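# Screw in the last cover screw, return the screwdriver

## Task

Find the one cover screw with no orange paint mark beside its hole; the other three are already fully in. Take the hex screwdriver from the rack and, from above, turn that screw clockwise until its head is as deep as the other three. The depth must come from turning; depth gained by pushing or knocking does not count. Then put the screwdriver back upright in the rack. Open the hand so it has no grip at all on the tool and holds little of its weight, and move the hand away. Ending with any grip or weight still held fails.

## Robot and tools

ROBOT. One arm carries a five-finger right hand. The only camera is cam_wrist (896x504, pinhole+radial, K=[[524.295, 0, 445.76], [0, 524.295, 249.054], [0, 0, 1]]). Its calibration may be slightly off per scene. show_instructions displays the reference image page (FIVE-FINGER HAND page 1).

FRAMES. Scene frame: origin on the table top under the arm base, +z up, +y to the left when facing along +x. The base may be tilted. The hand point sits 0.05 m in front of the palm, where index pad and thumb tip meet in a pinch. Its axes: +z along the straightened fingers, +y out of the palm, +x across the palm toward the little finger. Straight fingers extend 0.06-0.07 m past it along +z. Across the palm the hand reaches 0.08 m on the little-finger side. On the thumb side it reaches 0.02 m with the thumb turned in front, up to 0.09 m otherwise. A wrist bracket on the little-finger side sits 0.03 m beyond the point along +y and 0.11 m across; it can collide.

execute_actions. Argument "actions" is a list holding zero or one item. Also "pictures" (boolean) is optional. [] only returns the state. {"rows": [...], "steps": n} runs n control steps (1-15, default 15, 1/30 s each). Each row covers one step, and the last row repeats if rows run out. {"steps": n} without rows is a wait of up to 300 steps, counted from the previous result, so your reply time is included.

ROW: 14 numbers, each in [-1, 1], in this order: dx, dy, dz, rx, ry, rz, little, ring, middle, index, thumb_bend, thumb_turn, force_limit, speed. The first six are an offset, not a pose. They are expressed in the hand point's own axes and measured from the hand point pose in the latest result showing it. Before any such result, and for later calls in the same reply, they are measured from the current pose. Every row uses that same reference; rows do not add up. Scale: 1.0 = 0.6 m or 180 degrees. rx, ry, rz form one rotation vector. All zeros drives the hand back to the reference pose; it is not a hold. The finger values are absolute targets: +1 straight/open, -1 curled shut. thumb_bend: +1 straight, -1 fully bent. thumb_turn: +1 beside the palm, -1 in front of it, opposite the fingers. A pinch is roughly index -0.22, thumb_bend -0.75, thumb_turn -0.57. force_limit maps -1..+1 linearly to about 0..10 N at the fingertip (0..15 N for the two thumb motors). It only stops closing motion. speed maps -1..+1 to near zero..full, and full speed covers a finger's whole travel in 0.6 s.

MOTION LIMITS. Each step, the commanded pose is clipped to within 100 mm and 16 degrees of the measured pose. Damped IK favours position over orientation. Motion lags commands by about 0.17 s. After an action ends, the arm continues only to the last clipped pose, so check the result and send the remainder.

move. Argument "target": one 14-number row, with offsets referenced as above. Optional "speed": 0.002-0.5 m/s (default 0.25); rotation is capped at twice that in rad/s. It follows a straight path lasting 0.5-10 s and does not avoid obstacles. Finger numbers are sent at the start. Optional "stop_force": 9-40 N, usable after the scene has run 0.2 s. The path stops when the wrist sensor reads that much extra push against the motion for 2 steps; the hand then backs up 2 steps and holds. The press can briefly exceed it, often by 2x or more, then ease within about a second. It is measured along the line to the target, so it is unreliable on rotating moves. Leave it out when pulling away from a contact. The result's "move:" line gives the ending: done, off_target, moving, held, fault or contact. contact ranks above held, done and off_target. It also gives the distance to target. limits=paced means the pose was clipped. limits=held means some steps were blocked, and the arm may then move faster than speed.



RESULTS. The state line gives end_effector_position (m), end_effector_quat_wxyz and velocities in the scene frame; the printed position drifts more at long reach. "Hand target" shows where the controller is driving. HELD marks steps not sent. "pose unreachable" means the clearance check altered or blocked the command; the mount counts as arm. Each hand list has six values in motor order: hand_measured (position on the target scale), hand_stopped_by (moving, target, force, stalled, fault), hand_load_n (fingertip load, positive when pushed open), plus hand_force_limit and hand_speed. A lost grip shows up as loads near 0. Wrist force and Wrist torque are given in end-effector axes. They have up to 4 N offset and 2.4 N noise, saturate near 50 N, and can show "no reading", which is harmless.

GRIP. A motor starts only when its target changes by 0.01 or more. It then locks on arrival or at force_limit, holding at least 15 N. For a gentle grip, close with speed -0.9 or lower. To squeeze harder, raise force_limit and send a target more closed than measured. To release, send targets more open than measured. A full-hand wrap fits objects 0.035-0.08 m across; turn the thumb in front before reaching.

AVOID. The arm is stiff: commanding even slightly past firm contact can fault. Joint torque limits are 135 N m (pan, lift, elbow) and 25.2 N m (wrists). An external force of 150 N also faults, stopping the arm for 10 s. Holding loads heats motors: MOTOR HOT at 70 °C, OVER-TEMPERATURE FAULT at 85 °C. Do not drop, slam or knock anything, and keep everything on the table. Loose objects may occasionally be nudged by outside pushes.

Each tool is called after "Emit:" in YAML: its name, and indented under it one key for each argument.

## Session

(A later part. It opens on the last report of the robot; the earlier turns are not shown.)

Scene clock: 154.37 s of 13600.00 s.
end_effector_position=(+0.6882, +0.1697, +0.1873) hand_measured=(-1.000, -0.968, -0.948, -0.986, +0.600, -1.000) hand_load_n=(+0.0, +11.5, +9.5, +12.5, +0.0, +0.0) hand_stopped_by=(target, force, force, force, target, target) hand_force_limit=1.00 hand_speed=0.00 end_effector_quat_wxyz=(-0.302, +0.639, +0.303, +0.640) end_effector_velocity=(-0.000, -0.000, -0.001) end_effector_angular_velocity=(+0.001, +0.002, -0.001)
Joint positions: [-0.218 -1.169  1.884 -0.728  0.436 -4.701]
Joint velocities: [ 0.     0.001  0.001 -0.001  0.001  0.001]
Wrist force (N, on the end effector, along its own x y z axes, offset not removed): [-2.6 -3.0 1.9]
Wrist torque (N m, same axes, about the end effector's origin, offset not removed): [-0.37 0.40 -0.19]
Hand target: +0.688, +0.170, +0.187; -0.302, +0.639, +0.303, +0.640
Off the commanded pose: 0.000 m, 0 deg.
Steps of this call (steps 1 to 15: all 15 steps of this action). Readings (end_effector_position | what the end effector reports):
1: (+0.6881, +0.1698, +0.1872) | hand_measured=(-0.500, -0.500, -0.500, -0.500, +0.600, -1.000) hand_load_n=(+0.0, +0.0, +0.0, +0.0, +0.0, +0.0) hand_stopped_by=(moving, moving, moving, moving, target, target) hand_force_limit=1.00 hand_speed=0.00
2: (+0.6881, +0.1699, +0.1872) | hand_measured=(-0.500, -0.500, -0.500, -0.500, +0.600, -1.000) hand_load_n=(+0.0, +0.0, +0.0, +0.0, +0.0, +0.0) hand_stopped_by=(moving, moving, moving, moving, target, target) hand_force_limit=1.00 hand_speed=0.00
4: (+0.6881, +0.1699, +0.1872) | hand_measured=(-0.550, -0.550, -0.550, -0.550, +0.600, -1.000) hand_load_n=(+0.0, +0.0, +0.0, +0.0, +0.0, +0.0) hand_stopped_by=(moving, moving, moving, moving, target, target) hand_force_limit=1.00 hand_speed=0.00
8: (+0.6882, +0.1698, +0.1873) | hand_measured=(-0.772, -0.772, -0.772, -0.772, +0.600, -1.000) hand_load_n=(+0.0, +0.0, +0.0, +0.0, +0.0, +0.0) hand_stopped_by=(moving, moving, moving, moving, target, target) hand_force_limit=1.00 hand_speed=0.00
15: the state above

Emit:
execute_actions:
  actions: []

Emit:
move:
  target: [0,0.0175,-0.0312,-0.175,0,0,-1,-1,-1,-1,0.6,-1,1,0]
  speed: 0.4

Emit:
move:
  target: [0,0.0175,-0.0312,-0.175,0,0,-1,-1,-1,-1,0.6,-1,1,0]
  speed: 0.4

Emit:
execute_actions:
  actions:
    - {"rows":[[0,0,0,0,0,0,-0.5,-0.5,-0.5,-0.5,0.6,-1,1,0.5]],"steps":8}
  pictures: false

Emit:
move:
  target: [-0.0003,-0.0312,0.0178,0.175,0,0,-0.5,-0.5,-0.5,-0.5,0.6,-1,1,0.5]
  speed: 0.4

Emit:
move:
  target: [0,-0.0312,0.0175,0.175,0,0,-0.5,-0.5,-0.5,-0.5,0.6,-1,1,0.5]
  speed: 0.4

Emit:
execute_actions:
  actions:
    - {"rows":[[0,0,0,0,0,0,-1,-1,-1,-1,0.6,-1,1,0]],"steps":15}
  pictures: false

Emit:
move:
  target: [0,0.0175,-0.0312,-0.175,0,0,-1,-1,-1,-1,0.6,-1,1,0]
  speed: 0.4

Emit:
move:
  target: [0,0.0175,-0.0312,-0.175,0,0,-1,-1,-1,-1,0.6,-1,1,0]
  speed: 0.4

Emit:
execute_actions:
  actions:
    - {"rows":[[0,0,0,0,0,0,-0.5,-0.5,-0.5,-0.5,0.6,-1,1,0.5]],"steps":8}
  pictures: false

Emit:
move:
  target: [-0.0003,-0.0312,0.0178,0.175,0,0,-0.5,-0.5,-0.5,-0.5,0.6,-1,1,0.5]
  speed: 0.4

Emit:
move:
  target: [0,-0.0312,0.0175,0.175,0,0,-0.5,-0.5,-0.5,-0.5,0.6,-1,1,0.5]
  speed: 0.4

Emit:
execute_actions:
  actions:
    - {"rows":[[0,0,0,0,0,0,-1,-1,-1,-1,0.6,-1,1,0]],"steps":15}
  pictures: false

Emit:
move:
  target: [0,0.0175,-0.0312,-0.175,0,0,-1,-1,-1,-1,0.6,-1,1,0]
  speed: 0.4

Emit:
move:
  target: [0,0.0175,-0.0312,-0.175,0,0,-1,-1,-1,-1,0.6,-1,1,0]
  speed: 0.4

Emit:
execute_actions:
  actions:
    - {"rows":[[0,0,0,0,0,0,-0.5,-0.5,-0.5,-0.5,0.6,-1,1,0.5]],"steps":8}
  pictures: false

Emit:
move:
  target: [-0.0003,-0.0312,0.0178,0.175,0,0,-0.5,-0.5,-0.5,-0.5,0.6,-1,1,0.5]
  speed: 0.4

Emit:
move:
  target: [0,-0.0312,0.0175,0.175,0,0,-0.5,-0.5,-0.5,-0.5,0.6,-1,1,0.5]
  speed: 0.4

Emit:
execute_actions:
  actions:
    - {"rows":[[0,0,0,0,0,0,-1,-1,-1,-1,0.6,-1,1,0]],"steps":15}
  pictures: false

Scene clock: 159.03 s of 13600.00 s.
end_effector_position=(+0.6881, +0.1698, +0.1872) hand_measured=(-1.000, -0.968, -0.948, -0.986, +0.600, -1.000) hand_load_n=(+0.0, +11.5, +9.5, +12.5, +0.0, +0.0) hand_stopped_by=(target, force, force, force, target, target) hand_force_limit=1.00 hand_speed=0.00 end_effector_quat_wxyz=(-0.302, +0.639, +0.303, +0.640) end_effector_velocity=(+0.000, -0.000, -0.000) end_effector_angular_velocity=(-0.000, +0.000, -0.000)
Joint positions: [-0.218 -1.169  1.884 -0.728  0.436 -4.701]
Joint velocities: [-0.     0.001 -0.    -0.     0.    -0.   ]
Wrist force (N, on the end effector, along its own x y z axes, offset not removed): [-2.5 -2.1 0.7]
Wrist torque (N m, same axes, about the end effector's origin, offset not removed): [-0.14 0.69 -0.23]
Hand target: +0.688, +0.170, +0.187; -0.302, +0.639, +0.303, +0.640
Off the commanded pose: 0.000 m, 0 deg.
Steps of this call (steps 1 to 90: nothing new was sent; then 1.67 s passed at rest). Readings (end_effector_position | what the end effector reports):
1: (+0.6882, +0.1698, +0.1873) | hand_measured=(-1.000, -0.968, -0.948, -0.986, +0.600, -1.000) hand_load_n=(+0.0, +11.5, +9.5, +12.5, +0.0, +0.0) hand_stopped_by=(target, force, force, force, target, target) hand_force_limit=1.00 hand_speed=0.00
2: (+0.6882, +0.1698, +0.1873) | hand_measured=(-1.000, -0.968, -0.948, -0.986, +0.600, -1.000) hand_load_n=(+0.0, +11.5, +9.5, +12.5, +0.0, +0.0) hand_stopped_by=(target, force, force, force, target, target) hand_force_limit=1.00 hand_speed=0.00
4: (+0.6882, +0.1698, +0.1873) | hand_measured=(-1.000, -0.968, -0.948, -0.986, +0.600, -1.000) hand_load_n=(+0.0, +11.5, +9.5, +12.5, +0.0, +0.0) hand_stopped_by=(target, force, force, force, target, target) hand_force_limit=1.00 hand_speed=0.00
8: (+0.6881, +0.1698, +0.1873) | hand_measured=(-1.000, -0.968, -0.948, -0.986, +0.600, -1.000) hand_load_n=(+0.0, +11.5, +9.5, +12.5, +0.0, +0.0) hand_stopped_by=(target, force, force, force, target, target) hand_force_limit=1.00 hand_speed=0.00
90: the state above
camera_calibration (this result's frames):
cam_wrist: T_world_to_cam=[[0.741065, -0.663707, -0.101566, -0.382033], [-0.437483, -0.362546, -0.822903, 0.520285], [0.509344, 0.654257, -0.559031, -0.223493], [0, 0, 0, 1]] pos_world=[0.624562, 0.0812915, 0.264403]

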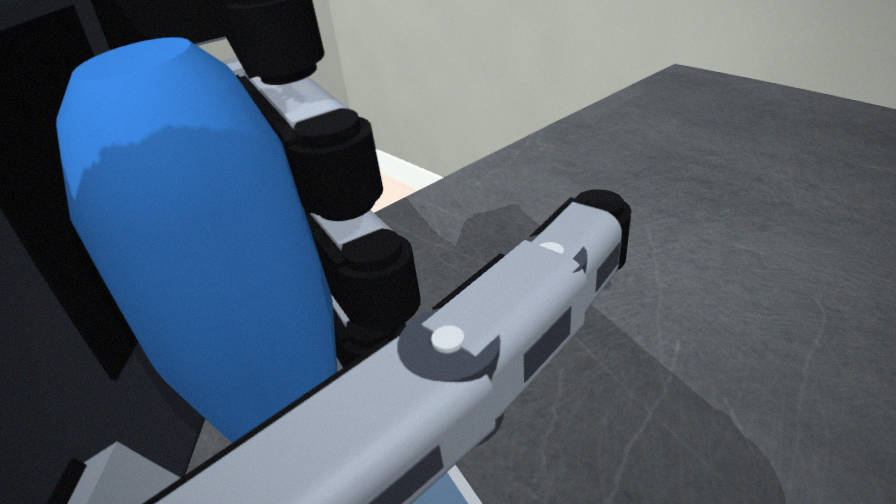

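Scene clock: 160.37 s of 13600.00 s.
end_effector_position=(+0.6843, +0.1488, +0.1872) hand_measured=(-1.000, -0.968, -0.948, -0.986, +0.600, -1.000) hand_load_n=(+0.0, +8.0, +7.0, +10.0, +0.0, +0.0) hand_stopped_by=(target, force, force, force, target, target) hand_force_limit=1.00 hand_speed=0.00 end_effector_quat_wxyz=(-0.118, +0.697, +0.118, +0.698) end_effector_velocity=(+0.001, -0.000, +0.000) end_effector_angular_velocity=(-0.002, -0.000, -0.010)
Joint positions: [ 0.008 -1.241  1.994 -0.758  1.211 -4.708]
Joint velocities: [ 0.005  0.002 -0.003  0.001  0.015 -0.002]
Wrist force (N, on the end effector, along its own x y z axes, offset not removed): [8.0 -2.0 -0.6]
Wrist torque (N m, same axes, about the end effector's origin, offset not removed): [-0.22 -0.15 0.13]
Hand target: +0.684, +0.149, +0.187; -0.117, +0.697, +0.118, +0.698
Off the commanded pose: 0.000 m, 0 deg.
move: done
camera_calibration (this result's frames):
cam_wrist: T_world_to_cam=[[0.286098, -0.952725, -0.102288, -0.038712], [-0.561782, -0.0802991, -0.823379, 0.554127], [0.77624, 0.293031, -0.558198, -0.336816], [0, 0, 0, 1]] pos_world=[0.583824, 0.106312, 0.264287]

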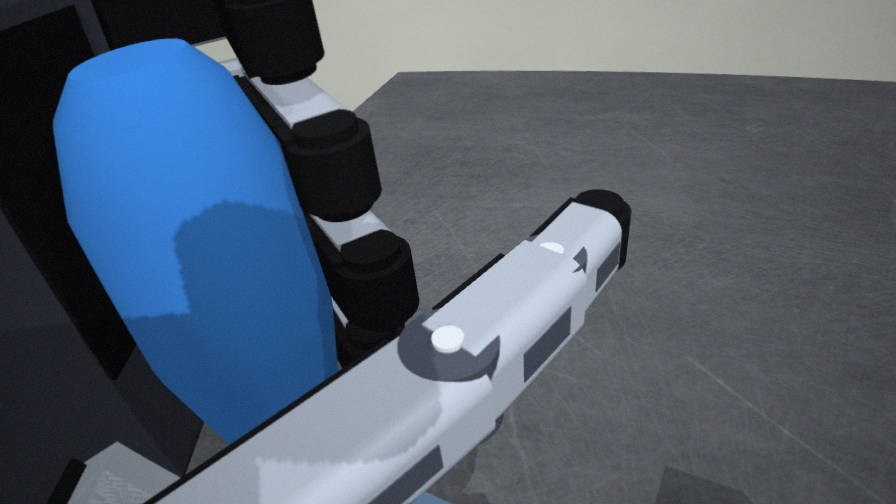

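Scene clock: 161.70 s of 13600.00 s.
end_effector_position=(+0.6700, +0.1328, +0.1871) hand_measured=(-1.000, -0.970, -0.948, -0.986, +0.600, -1.000) hand_load_n=(+0.0, +4.0, +4.5, +9.0, +0.0, +0.0) hand_stopped_by=(target, force, force, force, target, target) hand_force_limit=1.00 hand_speed=0.00 end_effector_quat_wxyz=(+0.076, +0.702, -0.075, +0.704) end_effector_velocity=(+0.001, -0.000, -0.000) end_effector_angular_velocity=(-0.000, +0.001, -0.010)
Joint positions: [ 0.273 -1.132  1.824 -0.696  2.024 -4.709]
Joint velocities: [ 0.003  0.005 -0.008  0.004  0.012  0.   ]
Wrist force (N, on the end effector, along its own x y z axes, offset not removed): [-0.3 -2.7 0.8]
Wrist torque (N m, same axes, about the end effector's origin, offset not removed): [-0.34 -0.02 -0.25]
Hand target: +0.670, +0.133, +0.187; +0.076, +0.702, -0.076, +0.704
Off the commanded pose: 0.000 m, 0 deg.
move: done
camera_calibration (this result's frames):
cam_wrist: T_world_to_cam=[[-0.252827, -0.961993, -0.103191, 0.312622], [-0.520564, 0.225159, -0.8236, 0.476571], [0.815531, -0.15451, -0.557705, -0.288061], [0, 0, 0, 1]] pos_world=[0.562048, 0.148928, 0.26411]

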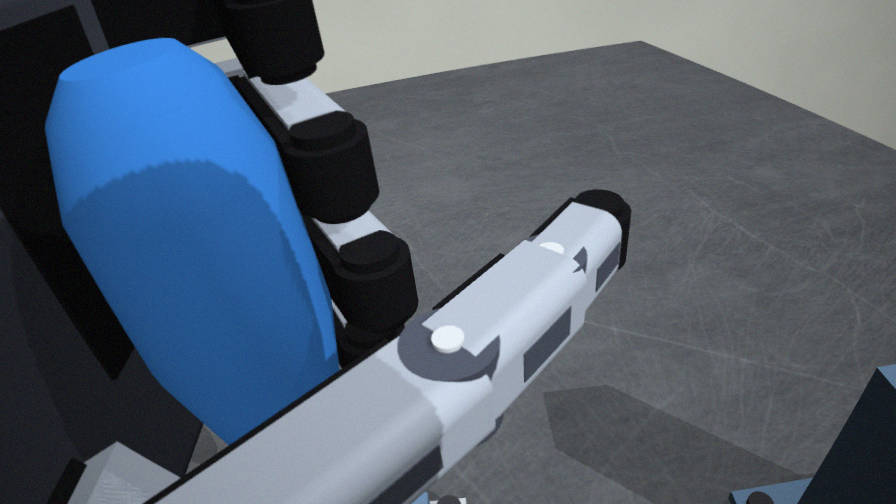

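Scene clock: 161.97 s of 13600.00 s.
end_effector_position=(+0.6700, +0.1329, +0.1871) hand_measured=(-0.592, -0.562, -0.540, -0.578, +0.600, -1.000) hand_load_n=(+0.0, +0.0, +0.5, +0.0, +0.0, +0.0) hand_stopped_by=(moving, moving, moving, moving, target, target) hand_force_limit=1.00 hand_speed=0.50 end_effector_quat_wxyz=(+0.076, +0.702, -0.075, +0.704) end_effector_velocity=(+0.000, +0.000, +0.001) end_effector_angular_velocity=(+0.000, -0.001, +0.002)
Joint positions: [ 0.273 -1.132  1.824 -0.696  2.024 -4.709]
Joint velocities: [ 0.    -0.001 -0.    -0.    -0.002  0.   ]
Wrist force (N, on the end effector, along its own x y z axes, offset not removed): [-0.6 -2.3 -1.4]
Wrist torque (N m, same axes, about the end effector's origin, offset not removed): [-0.03 0.24 -0.30]
Hand target: +0.670, +0.133, +0.187; +0.076, +0.702, -0.075, +0.704
Off the commanded pose: 0.000 m, 0 deg.
Steps of this call (steps 1 to 8: all 8 steps of this action). Readings (end_effector_position | what the end effector reports):
1: (+0.6700, +0.1328, +0.1871) | hand_measured=(-1.000, -0.970, -0.948, -0.986, +0.600, -1.000) hand_load_n=(+0.0, +4.0, +4.5, +9.0, +0.0, +0.0) hand_stopped_by=(moving, moving, moving, moving, target, target) hand_force_limit=1.00 hand_speed=0.50
2: (+0.6700, +0.1328, +0.1871) | hand_measured=(-1.000, -0.970, -0.948, -0.986, +0.600, -1.000) hand_load_n=(+0.0, +4.0, +4.5, +9.0, +0.0, +0.0) hand_stopped_by=(moving, moving, moving, moving, target, target) hand_force_limit=1.00 hand_speed=0.50
4: (+0.6700, +0.1328, +0.1871) | hand_measured=(-0.924, -0.894, -0.874, -0.912, +0.600, -1.000) hand_load_n=(+0.0, +0.0, +0.0, +0.0, +0.0, +0.0) hand_stopped_by=(moving, moving, moving, moving, target, target) hand_force_limit=1.00 hand_speed=0.50
8: the state above

Scene clock: 163.53 s of 13600.00 s.
end_effector_position=(+0.6843, +0.1488, +0.1870) hand_measured=(-0.500, -0.500, -0.500, -0.500, +0.600, -1.000) hand_load_n=(+0.0, +0.0, +0.0, +0.0, +0.0, +0.0) hand_stopped_by=(target, target, target, target, target, target) hand_force_limit=1.00 hand_speed=0.50 end_effector_quat_wxyz=(-0.118, +0.697, +0.118, +0.698) end_effector_velocity=(+0.001, +0.001, +0.000) end_effector_angular_velocity=(+0.000, -0.001, +0.012)
Joint positions: [ 0.009 -1.241  1.994 -0.759  1.211 -4.708]
Joint velocities: [-0.006  0.002 -0.002 -0.001 -0.017  0.001]
Wrist force (N, on the end effector, along its own x y z axes, offset not removed): [-2.6 -1.2 -0.1]
Wrist torque (N m, same axes, about the end effector's origin, offset not removed): [-0.05 0.40 -0.32]
Hand target: +0.684, +0.149, +0.187; -0.118, +0.696, +0.119, +0.698
Off the commanded pose: 0.000 m, 0 deg.
move: done
camera_calibration (this result's frames):
cam_wrist: T_world_to_cam=[[0.286124, -0.952731, -0.102163, -0.0387227], [-0.561799, -0.0804304, -0.823354, 0.553996], [0.776218, 0.292977, -0.558256, -0.336947], [0, 0, 0, 1]] pos_world=[0.583858, 0.106383, 0.264076]

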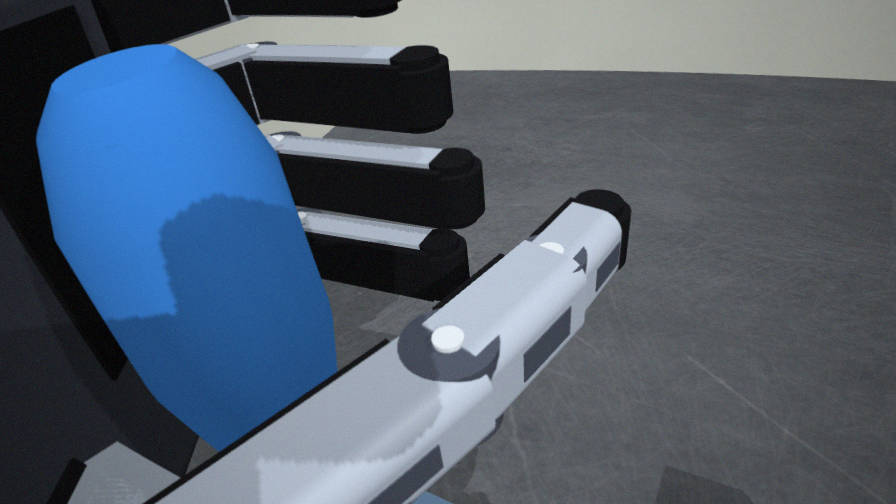

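Scene clock: 164.83 s of 13600.00 s.
end_effector_position=(+0.6880, +0.1698, +0.1870) hand_measured=(-0.500, -0.500, -0.500, -0.500, +0.600, -1.000) hand_load_n=(+0.0, +0.0, +0.0, +0.0, +0.0, +0.0) hand_stopped_by=(target, target, target, target, target, target) hand_force_limit=1.00 hand_speed=0.50 end_effector_quat_wxyz=(-0.302, +0.639, +0.303, +0.640) end_effector_velocity=(+0.001, +0.001, -0.000) end_effector_angular_velocity=(-0.002, +0.000, +0.013)
Joint positions: [-0.218 -1.169  1.884 -0.729  0.436 -4.701]
Joint velocities: [-0.002  0.005 -0.009  0.007 -0.015 -0.004]
Wrist force (N, on the end effector, along its own x y z axes, offset not removed): [-2.3 -1.8 0.5]
Wrist torque (N m, same axes, about the end effector's origin, offset not removed): [-0.16 0.28 -0.35]
Hand target: +0.688, +0.170, +0.187; -0.302, +0.639, +0.303, +0.639
Off the commanded pose: 0.000 m, 0 deg.
move: done
camera_calibration (this result's frames):
cam_wrist: T_world_to_cam=[[0.740942, -0.663841, -0.101587, -0.381857], [-0.437548, -0.362436, -0.822917, 0.520053], [0.509467, 0.654183, -0.559007, -0.22367], [0, 0, 0, 1]] pos_world=[0.624434, 0.0813153, 0.264135]

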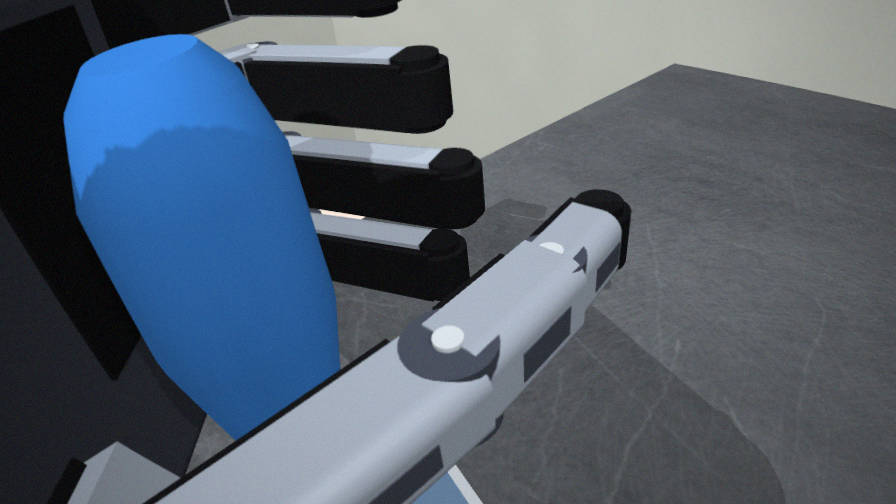

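Scene clock: 165.33 s of 13600.00 s.
end_effector_position=(+0.6881, +0.1698, +0.1871) hand_measured=(-1.000, -0.970, -0.950, -0.986, +0.600, -1.000) hand_load_n=(+0.0, +11.5, +9.5, +12.5, +0.0, +0.0) hand_stopped_by=(target, force, force, force, target, target) hand_force_limit=1.00 hand_speed=0.00 end_effector_quat_wxyz=(-0.302, +0.639, +0.303, +0.640) end_effector_velocity=(-0.000, +0.000, -0.000) end_effector_angular_velocity=(-0.000, +0.000, +0.001)
Joint positions: [-0.218 -1.169  1.884 -0.729  0.436 -4.701]
Joint velocities: [ 0.    -0.     0.001 -0.    -0.001 -0.   ]
Wrist force (N, on the end effector, along its own x y z axes, offset not removed): [-2.2 -2.7 1.5]
Wrist torque (N m, same axes, about the end effector's origin, offset not removed): [-0.31 0.40 -0.12]
Hand target: +0.688, +0.170, +0.187; -0.302, +0.639, +0.303, +0.640
Off the commanded pose: 0.000 m, 0 deg.
Steps of this call (steps 1 to 15: all 15 steps of this action). Readings (end_effector_position | what the end effector reports):
1: (+0.6880, +0.1699, +0.1870) | hand_measured=(-0.500, -0.500, -0.500, -0.500, +0.600, -1.000) hand_load_n=(+0.0, +0.0, +0.0, +0.0, +0.0, +0.0) hand_stopped_by=(moving, moving, moving, moving, target, target) hand_force_limit=1.00 hand_speed=0.00
2: (+0.6880, +0.1699, +0.1870) | hand_measured=(-0.500, -0.500, -0.500, -0.500, +0.600, -1.000) hand_load_n=(+0.0, +0.0, +0.0, +0.0, +0.0, +0.0) hand_stopped_by=(moving, moving, moving, moving, target, target) hand_force_limit=1.00 hand_speed=0.00
4: (+0.6880, +0.1699, +0.1870) | hand_measured=(-0.550, -0.550, -0.550, -0.550, +0.600, -1.000) hand_load_n=(+0.0, +0.0, +0.0, +0.0, +0.0, +0.0) hand_stopped_by=(moving, moving, moving, moving, target, target) hand_force_limit=1.00 hand_speed=0.00
8: (+0.6881, +0.1698, +0.1870) | hand_measured=(-0.772, -0.772, -0.772, -0.772, +0.600, -1.000) hand_load_n=(+0.0, +0.0, +0.0, +0.0, +0.0, +0.0) hand_stopped_by=(moving, moving, moving, moving, target, target) hand_force_limit=1.00 hand_speed=0.00
15: the state above

Scene clock: 166.90 s of 13600.00 s.
end_effector_position=(+0.6842, +0.1487, +0.1870) hand_measured=(-1.000, -0.970, -0.950, -0.986, +0.600, -1.000) hand_load_n=(+0.0, +8.0, +7.0, +10.0, +0.0, +0.0) hand_stopped_by=(target, force, force, force, target, target) hand_force_limit=1.00 hand_speed=0.00 end_effector_quat_wxyz=(-0.118, +0.697, +0.118, +0.698) end_effector_velocity=(+0.001, -0.001, +0.000) end_effector_angular_velocity=(-0.002, -0.001, -0.011)
Joint positions: [ 0.009 -1.241  1.994 -0.759  1.211 -4.708]
Joint velocities: [ 0.005  0.002 -0.003  0.001  0.016 -0.002]
Wrist force (N, on the end effector, along its own x y z axes, offset not removed): [6.7 -3.1 -0.2]
Wrist torque (N m, same axes, about the end effector's origin, offset not removed): [-0.37 -0.04 0.10]
Hand target: +0.684, +0.149, +0.187; -0.117, +0.697, +0.118, +0.698
Off the commanded pose: 0.000 m, 0 deg.
move: done
camera_calibration (this result's frames):
cam_wrist: T_world_to_cam=[[0.285877, -0.952793, -0.102271, -0.0385794], [-0.561735, -0.0801585, -0.823425, 0.553842], [0.776356, 0.292847, -0.558133, -0.336936], [0, 0, 0, 1]] pos_world=[0.583723, 0.106308, 0.264046]

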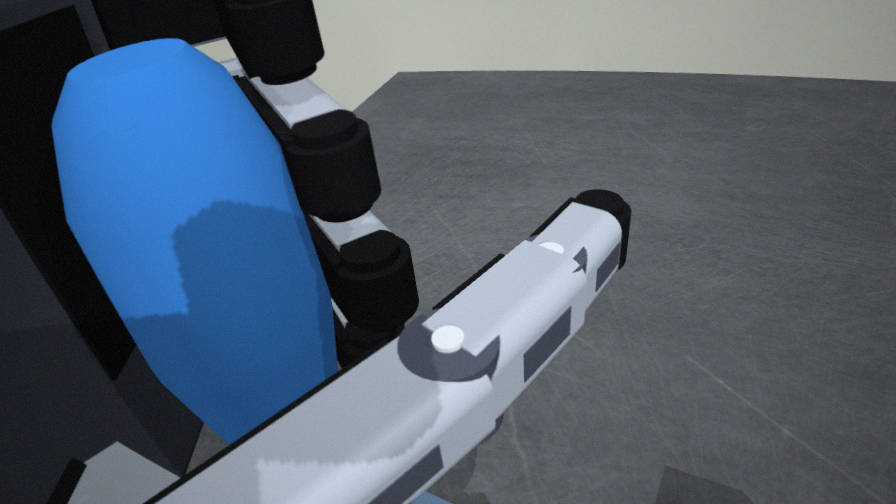

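Scene clock: 168.23 s of 13600.00 s.
end_effector_position=(+0.6699, +0.1328, +0.1869) hand_measured=(-1.000, -0.972, -0.950, -0.986, +0.600, -1.000) hand_load_n=(+0.0, +2.5, +3.5, +7.5, +0.0, +0.0) hand_stopped_by=(target, force, force, force, target, target) hand_force_limit=1.00 hand_speed=0.00 end_effector_quat_wxyz=(+0.076, +0.702, -0.075, +0.704) end_effector_velocity=(+0.001, -0.000, +0.000) end_effector_angular_velocity=(-0.001, +0.001, -0.009)
Joint positions: [ 0.273 -1.132  1.824 -0.697  2.024 -4.709]
Joint velocities: [ 0.003  0.004 -0.008  0.005  0.011 -0.001]
Wrist force (N, on the end effector, along its own x y z axes, offset not removed): [-1.5 -1.5 0.2]
Wrist torque (N m, same axes, about the end effector's origin, offset not removed): [-0.10 -0.03 -0.21]
Hand target: +0.670, +0.133, +0.187; +0.076, +0.702, -0.076, +0.704
Off the commanded pose: 0.000 m, 0 deg.
move: done
camera_calibration (this result's frames):
cam_wrist: T_world_to_cam=[[-0.253052, -0.961929, -0.103232, 0.312703], [-0.520428, 0.225299, -0.823647, 0.476244], [0.815549, -0.1547, -0.557627, -0.288123], [0, 0, 0, 1]] pos_world=[0.561959, 0.148928, 0.263873]

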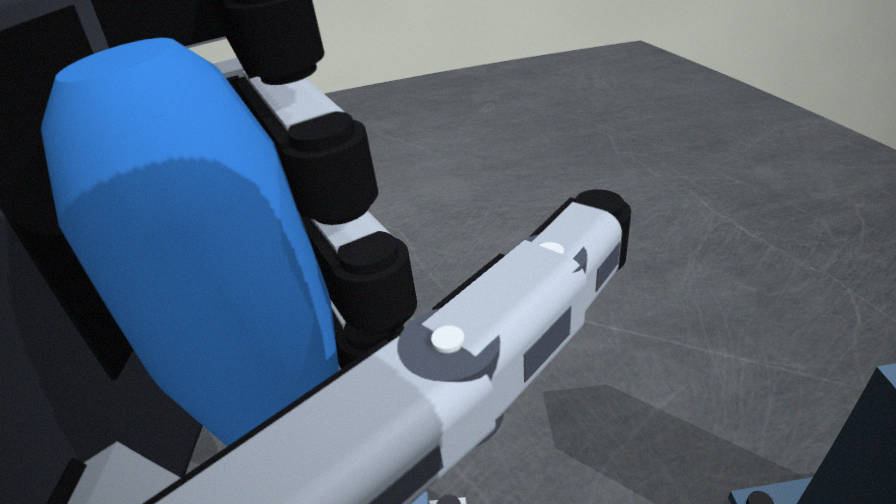

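Scene clock: 168.50 s of 13600.00 s.
end_effector_position=(+0.6699, +0.1328, +0.1869) hand_measured=(-0.592, -0.562, -0.542, -0.580, +0.600, -1.000) hand_load_n=(+0.0, +0.0, +0.5, +0.0, +0.0, +0.0) hand_stopped_by=(moving, moving, moving, moving, target, target) hand_force_limit=1.00 hand_speed=0.50 end_effector_quat_wxyz=(+0.076, +0.702, -0.075, +0.704) end_effector_velocity=(+0.000, +0.000, +0.000) end_effector_angular_velocity=(+0.000, -0.001, +0.002)
Joint positions: [ 0.273 -1.131  1.824 -0.697  2.024 -4.709]
Joint velocities: [ 0.     0.    -0.    -0.001 -0.002  0.   ]
Wrist force (N, on the end effector, along its own x y z axes, offset not removed): [-2.6 -0.2 0.0]
Wrist torque (N m, same axes, about the end effector's origin, offset not removed): [-0.02 0.41 -0.38]
Hand target: +0.670, +0.133, +0.187; +0.076, +0.702, -0.075, +0.704
Off the commanded pose: 0.000 m, 0 deg.
Steps of this call (steps 1 to 8: all 8 steps of this action). Readings (end_effector_position | what the end effector reports):
1: (+0.6699, +0.1328, +0.1869) | hand_measured=(-1.000, -0.972, -0.950, -0.986, +0.600, -1.000) hand_load_n=(+0.0, +2.5, +3.5, +7.5, +0.0, +0.0) hand_stopped_by=(moving, moving, moving, moving, target, target) hand_force_limit=1.00 hand_speed=0.50
2: (+0.6699, +0.1328, +0.1869) | hand_measured=(-1.000, -0.972, -0.950, -0.986, +0.600, -1.000) hand_load_n=(+0.0, +2.5, +3.5, +7.5, +0.0, +0.0) hand_stopped_by=(moving, moving, moving, moving, target, target) hand_force_limit=1.00 hand_speed=0.50
4: (+0.6699, +0.1328, +0.1869) | hand_measured=(-0.924, -0.896, -0.876, -0.912, +0.600, -1.000) hand_load_n=(+0.0, +0.0, +0.0, +0.0, +0.0, +0.0) hand_stopped_by=(moving, moving, moving, moving, target, target) hand_force_limit=1.00 hand_speed=0.50
8: the state above

Scene clock: 170.07 s of 13600.00 s.
end_effector_position=(+0.6842, +0.1488, +0.1868) hand_measured=(-0.500, -0.500, -0.500, -0.500, +0.600, -1.000) hand_load_n=(+0.0, +0.0, +0.0, +0.0, +0.0, +0.0) hand_stopped_by=(target, target, target, target, target, target) hand_force_limit=1.00 hand_speed=0.50 end_effector_quat_wxyz=(-0.118, +0.697, +0.118, +0.698) end_effector_velocity=(+0.001, +0.000, -0.000) end_effector_angular_velocity=(+0.001, +0.000, +0.011)
Joint positions: [ 0.009 -1.241  1.994 -0.76   1.211 -4.708]
Joint velocities: [-0.006  0.002 -0.002 -0.    -0.017  0.001]
Wrist force (N, on the end effector, along its own x y z axes, offset not removed): [-1.4 -0.5 -1.1]
Wrist torque (N m, same axes, about the end effector's origin, offset not removed): [0.17 0.26 -0.13]
Hand target: +0.684, +0.149, +0.187; -0.118, +0.696, +0.118, +0.698
Off the commanded pose: 0.000 m, 0 deg.
move: done
camera_calibration (this result's frames):
cam_wrist: T_world_to_cam=[[0.285905, -0.952798, -0.102149, -0.0385901], [-0.561718, -0.0802753, -0.823425, 0.553711], [0.776358, 0.2928, -0.558155, -0.337086], [0, 0, 0, 1]] pos_world=[0.583762, 0.10638, 0.263852]

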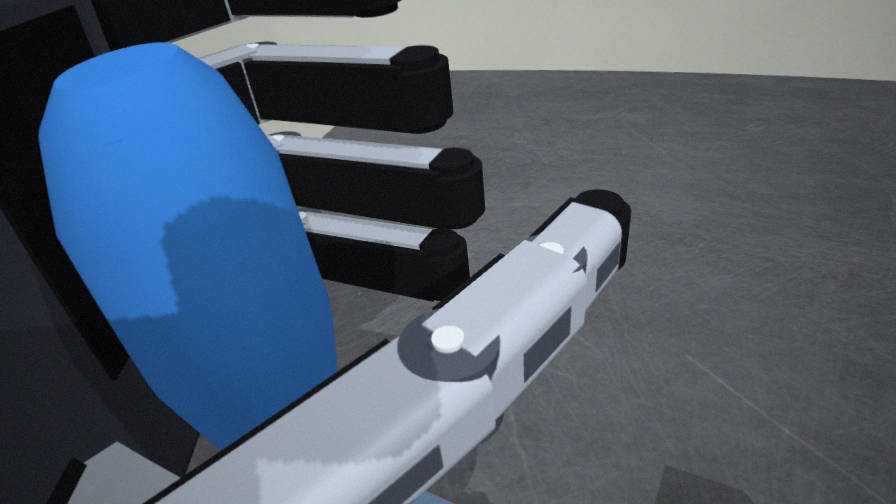

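Scene clock: 171.37 s of 13600.00 s.
end_effector_position=(+0.6879, +0.1698, +0.1868) hand_measured=(-0.500, -0.500, -0.500, -0.500, +0.600, -1.000) hand_load_n=(+0.0, +0.0, +0.0, +0.0, +0.0, +0.0) hand_stopped_by=(target, target, target, target, target, target) hand_force_limit=1.00 hand_speed=0.50 end_effector_quat_wxyz=(-0.302, +0.639, +0.303, +0.640) end_effector_velocity=(+0.001, +0.001, -0.000) end_effector_angular_velocity=(-0.002, +0.001, +0.013)
Joint positions: [-0.218 -1.168  1.885 -0.73   0.436 -4.701]
Joint velocities: [-0.002  0.005 -0.009  0.007 -0.015 -0.004]
Wrist force (N, on the end effector, along its own x y z axes, offset not removed): [-2.2 -1.5 0.4]
Wrist torque (N m, same axes, about the end effector's origin, offset not removed): [-0.07 0.33 -0.33]
Hand target: +0.688, +0.170, +0.187; -0.302, +0.639, +0.303, +0.640
Off the commanded pose: 0.000 m, 0 deg.
move: done
camera_calibration (this result's frames):
cam_wrist: T_world_to_cam=[[0.740793, -0.664019, -0.101513, -0.381724], [-0.437537, -0.362311, -0.822978, 0.519821], [0.509694, 0.654071, -0.55893, -0.223885], [0, 0, 0, 1]] pos_world=[0.624332, 0.0813015, 0.263915]

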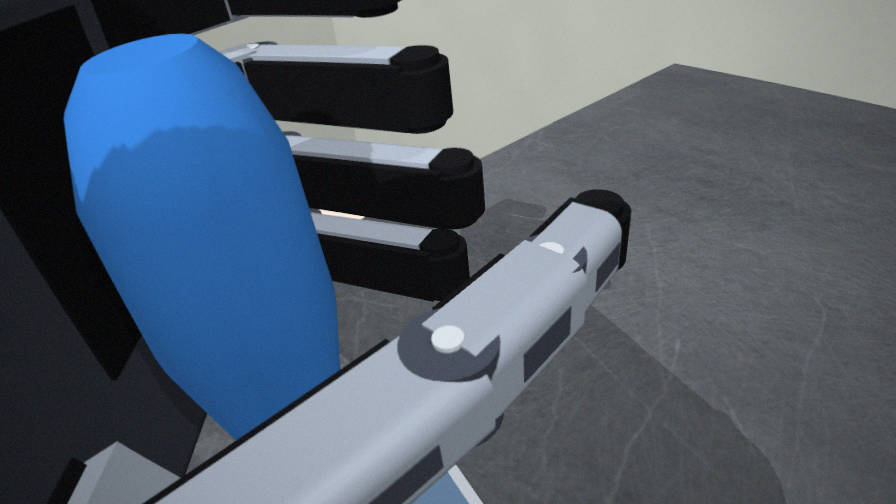

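Scene clock: 171.87 s of 13600.00 s.
end_effector_position=(+0.6880, +0.1697, +0.1868) hand_measured=(-1.000, -0.970, -0.950, -0.986, +0.600, -1.000) hand_load_n=(+0.0, +11.5, +9.5, +12.5, +0.0, +0.0) hand_stopped_by=(target, force, force, force, target, target) hand_force_limit=1.00 hand_speed=0.00 end_effector_quat_wxyz=(-0.302, +0.639, +0.303, +0.640) end_effector_velocity=(-0.001, +0.000, -0.000) end_effector_angular_velocity=(+0.001, +0.001, +0.001)
Joint positions: [-0.218 -1.168  1.885 -0.73   0.436 -4.701]
Joint velocities: [-0.    -0.001  0.001  0.    -0.001  0.001]
Wrist force (N, on the end effector, along its own x y z axes, offset not removed): [-3.9 0.4 1.5]
Wrist torque (N m, same axes, about the end effector's origin, offset not removed): [0.11 0.64 -0.14]
Hand target: +0.688, +0.170, +0.187; -0.302, +0.639, +0.303, +0.640
Off the commanded pose: 0.000 m, 0 deg.
Steps of this call (steps 1 to 15: all 15 steps of this action). Readings (end_effector_position | what the end effector reports):
1: (+0.6880, +0.1698, +0.1868) | hand_measured=(-0.500, -0.500, -0.500, -0.500, +0.600, -1.000) hand_load_n=(+0.0, +0.0, +0.0, +0.0, +0.0, +0.0) hand_stopped_by=(moving, moving, moving, moving, target, target) hand_force_limit=1.00 hand_speed=0.00
2: (+0.6880, +0.1698, +0.1868) | hand_measured=(-0.500, -0.500, -0.500, -0.500, +0.600, -1.000) hand_load_n=(+0.0, +0.0, +0.0, +0.0, +0.0, +0.0) hand_stopped_by=(moving, moving, moving, moving, target, target) hand_force_limit=1.00 hand_speed=0.00
4: (+0.6880, +0.1698, +0.1868) | hand_measured=(-0.550, -0.550, -0.550, -0.550, +0.600, -1.000) hand_load_n=(+0.0, +0.0, +0.0, +0.0, +0.0, +0.0) hand_stopped_by=(moving, moving, moving, moving, target, target) hand_force_limit=1.00 hand_speed=0.00
8: (+0.6880, +0.1698, +0.1868) | hand_measured=(-0.772, -0.772, -0.772, -0.772, +0.600, -1.000) hand_load_n=(+0.0, +0.0, +0.0, +0.0, +0.0, +0.0) hand_stopped_by=(moving, moving, moving, moving, target, target) hand_force_limit=1.00 hand_speed=0.00
15: the state above

Scene clock: 173.43 s of 13600.00 s.
end_effector_position=(+0.6841, +0.1487, +0.1868) hand_measured=(-1.000, -0.970, -0.950, -0.986, +0.600, -1.000) hand_load_n=(+0.0, +8.5, +7.0, +10.0, +0.0, +0.0) hand_stopped_by=(target, force, force, force, target, target) hand_force_limit=1.00 hand_speed=0.00 end_effector_quat_wxyz=(-0.117, +0.697, +0.118, +0.698) end_effector_velocity=(+0.001, -0.000, -0.000) end_effector_angular_velocity=(-0.001, -0.000, -0.009)
Joint positions: [ 0.009 -1.241  1.995 -0.76   1.211 -4.708]
Joint velocities: [ 0.006  0.003 -0.003  0.001  0.015 -0.001]
Wrist force (N, on the end effector, along its own x y z axes, offset not removed): [7.9 -1.5 -2.1]
Wrist torque (N m, same axes, about the end effector's origin, offset not removed): [0.06 -0.18 0.05]
Hand target: +0.684, +0.149, +0.187; -0.117, +0.697, +0.118, +0.698
Off the commanded pose: 0.000 m, 0 deg.
move: done
camera_calibration (this result's frames):
cam_wrist: T_world_to_cam=[[0.285655, -0.952861, -0.102258, -0.0384466], [-0.561655, -0.0800021, -0.823495, 0.553558], [0.776495, 0.292669, -0.558032, -0.337074], [0, 0, 0, 1]] pos_world=[0.583627, 0.106303, 0.263823]

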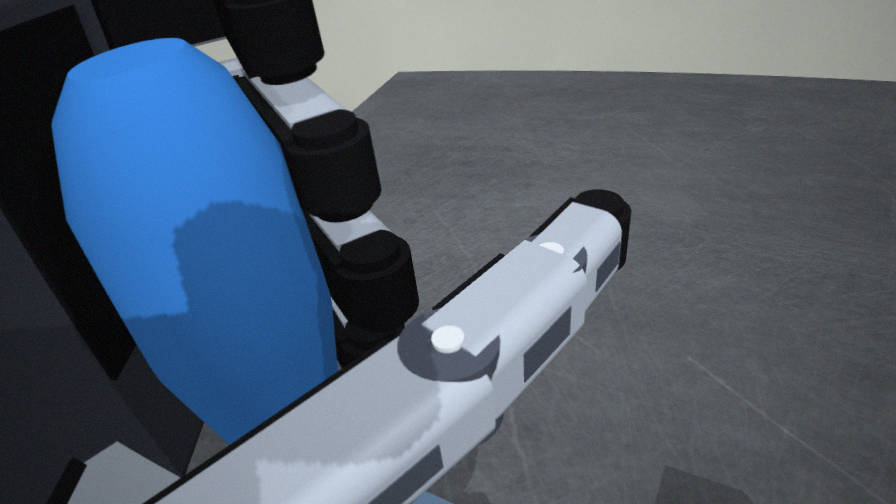

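Scene clock: 174.77 s of 13600.00 s.
end_effector_position=(+0.6698, +0.1328, +0.1867) hand_measured=(-1.000, -0.970, -0.950, -0.986, +0.600, -1.000) hand_load_n=(+0.0, +2.0, +3.0, +7.5, +0.0, +0.0) hand_stopped_by=(target, force, force, force, target, target) hand_force_limit=1.00 hand_speed=0.00 end_effector_quat_wxyz=(+0.076, +0.702, -0.076, +0.704) end_effector_velocity=(+0.000, -0.001, -0.000) end_effector_angular_velocity=(-0.000, +0.001, -0.011)
Joint positions: [ 0.273 -1.131  1.825 -0.698  2.024 -4.71 ]
Joint velocities: [ 0.003  0.005 -0.008  0.004  0.013 -0.   ]
Wrist force (N, on the end effector, along its own x y z axes, offset not removed): [-4.8 -2.2 0.2]
Wrist torque (N m, same axes, about the end effector's origin, offset not removed): [-0.21 0.49 -0.47]
Hand target: +0.670, +0.133, +0.187; +0.076, +0.702, -0.076, +0.704
Off the commanded pose: 0.000 m, 0 deg.
move: done
camera_calibration (this result's frames):
cam_wrist: T_world_to_cam=[[-0.253274, -0.961864, -0.103291, 0.31279], [-0.520267, 0.22545, -0.823708, 0.475919], [0.815582, -0.154885, -0.557527, -0.288196], [0, 0, 0, 1]] pos_world=[0.561874, 0.148928, 0.263649]

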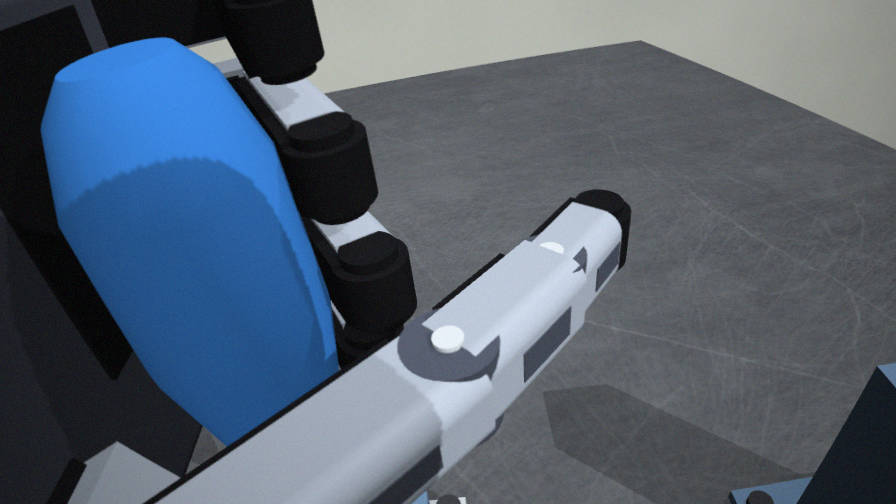

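Scene clock: 175.03 s of 13600.00 s.
end_effector_position=(+0.6699, +0.1328, +0.1867) hand_measured=(-0.592, -0.562, -0.542, -0.580, +0.600, -1.000) hand_load_n=(+0.0, +0.0, +0.5, +0.0, +0.0, +0.0) hand_stopped_by=(moving, moving, moving, moving, target, target) hand_force_limit=1.00 hand_speed=0.50 end_effector_quat_wxyz=(+0.076, +0.702, -0.076, +0.704) end_effector_velocity=(+0.000, +0.001, +0.000) end_effector_angular_velocity=(+0.000, -0.001, +0.002)
Joint positions: [ 0.273 -1.131  1.824 -0.698  2.025 -4.71 ]
Joint velocities: [-0.     0.     0.    -0.001 -0.002  0.   ]
Wrist force (N, on the end effector, along its own x y z axes, offset not removed): [-0.7 -2.7 0.4]
Wrist torque (N m, same axes, about the end effector's origin, offset not removed): [-0.39 0.12 -0.22]
Hand target: +0.670, +0.133, +0.187; +0.076, +0.702, -0.076, +0.704
Off the commanded pose: 0.000 m, 0 deg.
Steps of this call (steps 1 to 8: all 8 steps of this action). Readings (end_effector_position | what the end effector reports):
1: (+0.6698, +0.1327, +0.1867) | hand_measured=(-1.000, -0.970, -0.950, -0.986, +0.600, -1.000) hand_load_n=(+0.0, +2.0, +3.0, +7.5, +0.0, +0.0) hand_stopped_by=(moving, moving, moving, moving, target, target) hand_force_limit=1.00 hand_speed=0.50
2: (+0.6698, +0.1327, +0.1867) | hand_measured=(-1.000, -0.970, -0.950, -0.986, +0.600, -1.000) hand_load_n=(+0.0, +2.0, +3.0, +7.5, +0.0, +0.0) hand_stopped_by=(moving, moving, moving, moving, target, target) hand_force_limit=1.00 hand_speed=0.50
4: (+0.6698, +0.1327, +0.1867) | hand_measured=(-0.924, -0.896, -0.876, -0.912, +0.600, -1.000) hand_load_n=(+0.0, +0.0, +0.0, +0.0, +0.0, +0.0) hand_stopped_by=(moving, moving, moving, moving, target, target) hand_force_limit=1.00 hand_speed=0.50
8: the state above

Scene clock: 176.60 s of 13600.00 s.
end_effector_position=(+0.6842, +0.1488, +0.1866) hand_measured=(-0.500, -0.500, -0.500, -0.500, +0.600, -1.000) hand_load_n=(+0.0, +0.0, +0.0, +0.0, +0.0, +0.0) hand_stopped_by=(target, target, target, target, target, target) hand_force_limit=1.00 hand_speed=0.50 end_effector_quat_wxyz=(-0.117, +0.697, +0.118, +0.698) end_effector_velocity=(+0.001, +0.000, +0.001) end_effector_angular_velocity=(+0.001, -0.002, +0.011)
Joint positions: [ 0.009 -1.24   1.995 -0.76   1.211 -4.708]
Joint velocities: [-0.006  0.    -0.002 -0.001 -0.017  0.001]
Wrist force (N, on the end effector, along its own x y z axes, offset not removed): [-4.2 -1.0 1.3]
Wrist torque (N m, same axes, about the end effector's origin, offset not removed): [-0.10 0.63 -0.37]
Hand target: +0.684, +0.149, +0.187; -0.118, +0.696, +0.118, +0.698
Off the commanded pose: 0.000 m, 0 deg.
move: done
camera_calibration (this result's frames):
cam_wrist: T_world_to_cam=[[0.285684, -0.952865, -0.102139, -0.0384566], [-0.561632, -0.0801139, -0.8235, 0.553427], [0.776502, 0.292625, -0.558047, -0.337228], [0, 0, 0, 1]] pos_world=[0.583666, 0.106374, 0.26363]

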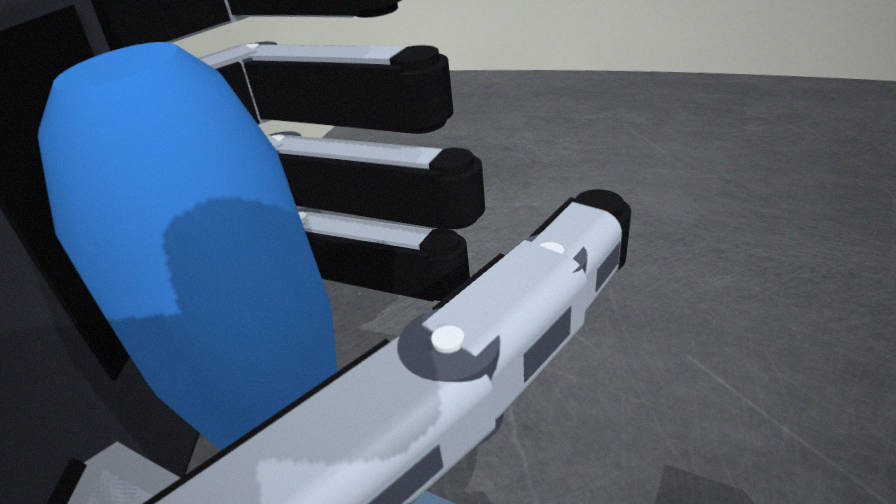

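Scene clock: 177.90 s of 13600.00 s.
end_effector_position=(+0.6879, +0.1698, +0.1866) hand_measured=(-0.500, -0.500, -0.500, -0.500, +0.600, -1.000) hand_load_n=(+0.0, +0.0, +0.0, +0.0, +0.0, +0.0) hand_stopped_by=(target, target, target, target, target, target) hand_force_limit=1.00 hand_speed=0.50 end_effector_quat_wxyz=(-0.302, +0.639, +0.303, +0.640) end_effector_velocity=(+0.001, +0.001, +0.001) end_effector_angular_velocity=(-0.002, -0.001, +0.012)
Joint positions: [-0.218 -1.168  1.886 -0.731  0.436 -4.701]
Joint velocities: [-0.002  0.003 -0.009  0.006 -0.014 -0.003]
Wrist force (N, on the end effector, along its own x y z axes, offset not removed): [-2.9 -1.2 0.3]
Wrist torque (N m, same axes, about the end effector's origin, offset not removed): [-0.13 0.37 -0.38]
Hand target: +0.688, +0.170, +0.187; -0.302, +0.639, +0.303, +0.640
Off the commanded pose: 0.000 m, 0 deg.
move: done
camera_calibration (this result's frames):
cam_wrist: T_world_to_cam=[[0.740642, -0.664198, -0.101438, -0.381592], [-0.437522, -0.36218, -0.823043, 0.51959], [0.509925, 0.653962, -0.558847, -0.224102], [0, 0, 0, 1]] pos_world=[0.62423, 0.0812865, 0.263698]

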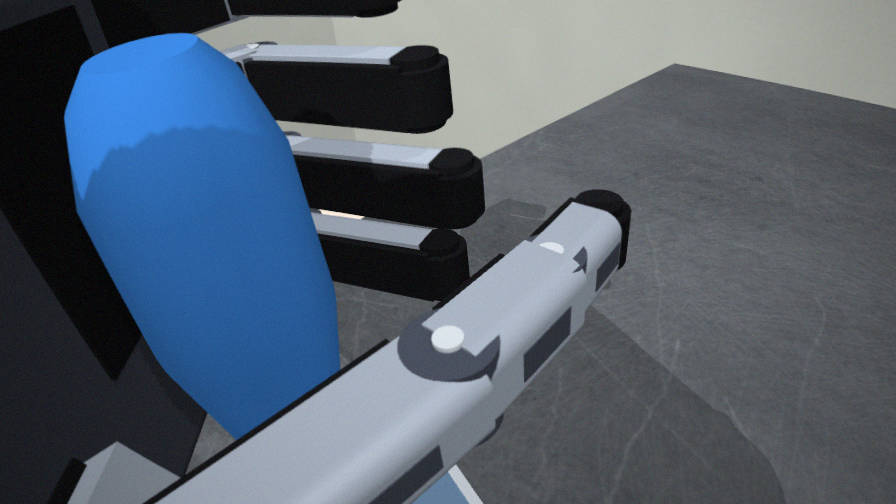

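Scene clock: 178.40 s of 13600.00 s.
end_effector_position=(+0.6880, +0.1697, +0.1866) hand_measured=(-1.000, -0.970, -0.948, -0.986, +0.600, -1.000) hand_load_n=(+0.0, +11.5, +9.5, +12.5, +0.0, +0.0) hand_stopped_by=(target, force, force, force, target, target) hand_force_limit=1.00 hand_speed=0.00 end_effector_quat_wxyz=(-0.302, +0.639, +0.303, +0.640) end_effector_velocity=(-0.001, +0.000, -0.000) end_effector_angular_velocity=(+0.000, +0.001, -0.000)
Joint positions: [-0.218 -1.168  1.885 -0.731  0.436 -4.701]
Joint velocities: [-0.    -0.001  0.001  0.     0.     0.   ]
Wrist force (N, on the end effector, along its own x y z axes, offset not removed): [-1.6 -4.4 -0.3]
Wrist torque (N m, same axes, about the end effector's origin, offset not removed): [-0.40 0.14 -0.15]
Hand target: +0.688, +0.170, +0.187; -0.302, +0.639, +0.303, +0.640
Off the commanded pose: 0.000 m, 0 deg.
Steps of this call (steps 1 to 15: all 15 steps of this action). Readings (end_effector_position | what the end effector reports):
1: (+0.6879, +0.1698, +0.1866) | hand_measured=(-0.500, -0.500, -0.500, -0.500, +0.600, -1.000) hand_load_n=(+0.0, +0.0, +0.0, +0.0, +0.0, +0.0) hand_stopped_by=(moving, moving, moving, moving, target, target) hand_force_limit=1.00 hand_speed=0.00
2: (+0.6879, +0.1698, +0.1866) | hand_measured=(-0.500, -0.500, -0.500, -0.500, +0.600, -1.000) hand_load_n=(+0.0, +0.0, +0.0, +0.0, +0.0, +0.0) hand_stopped_by=(moving, moving, moving, moving, target, target) hand_force_limit=1.00 hand_speed=0.00
4: (+0.6879, +0.1698, +0.1866) | hand_measured=(-0.550, -0.550, -0.550, -0.550, +0.600, -1.000) hand_load_n=(+0.0, +0.0, +0.0, +0.0, +0.0, +0.0) hand_stopped_by=(moving, moving, moving, moving, target, target) hand_force_limit=1.00 hand_speed=0.00
8: (+0.6880, +0.1697, +0.1866) | hand_measured=(-0.772, -0.772, -0.772, -0.772, +0.600, -1.000) hand_load_n=(+0.0, +0.0, +0.0, +0.0, +0.0, +0.0) hand_stopped_by=(moving, moving, moving, moving, target, target) hand_force_limit=1.00 hand_speed=0.00
15: the state above


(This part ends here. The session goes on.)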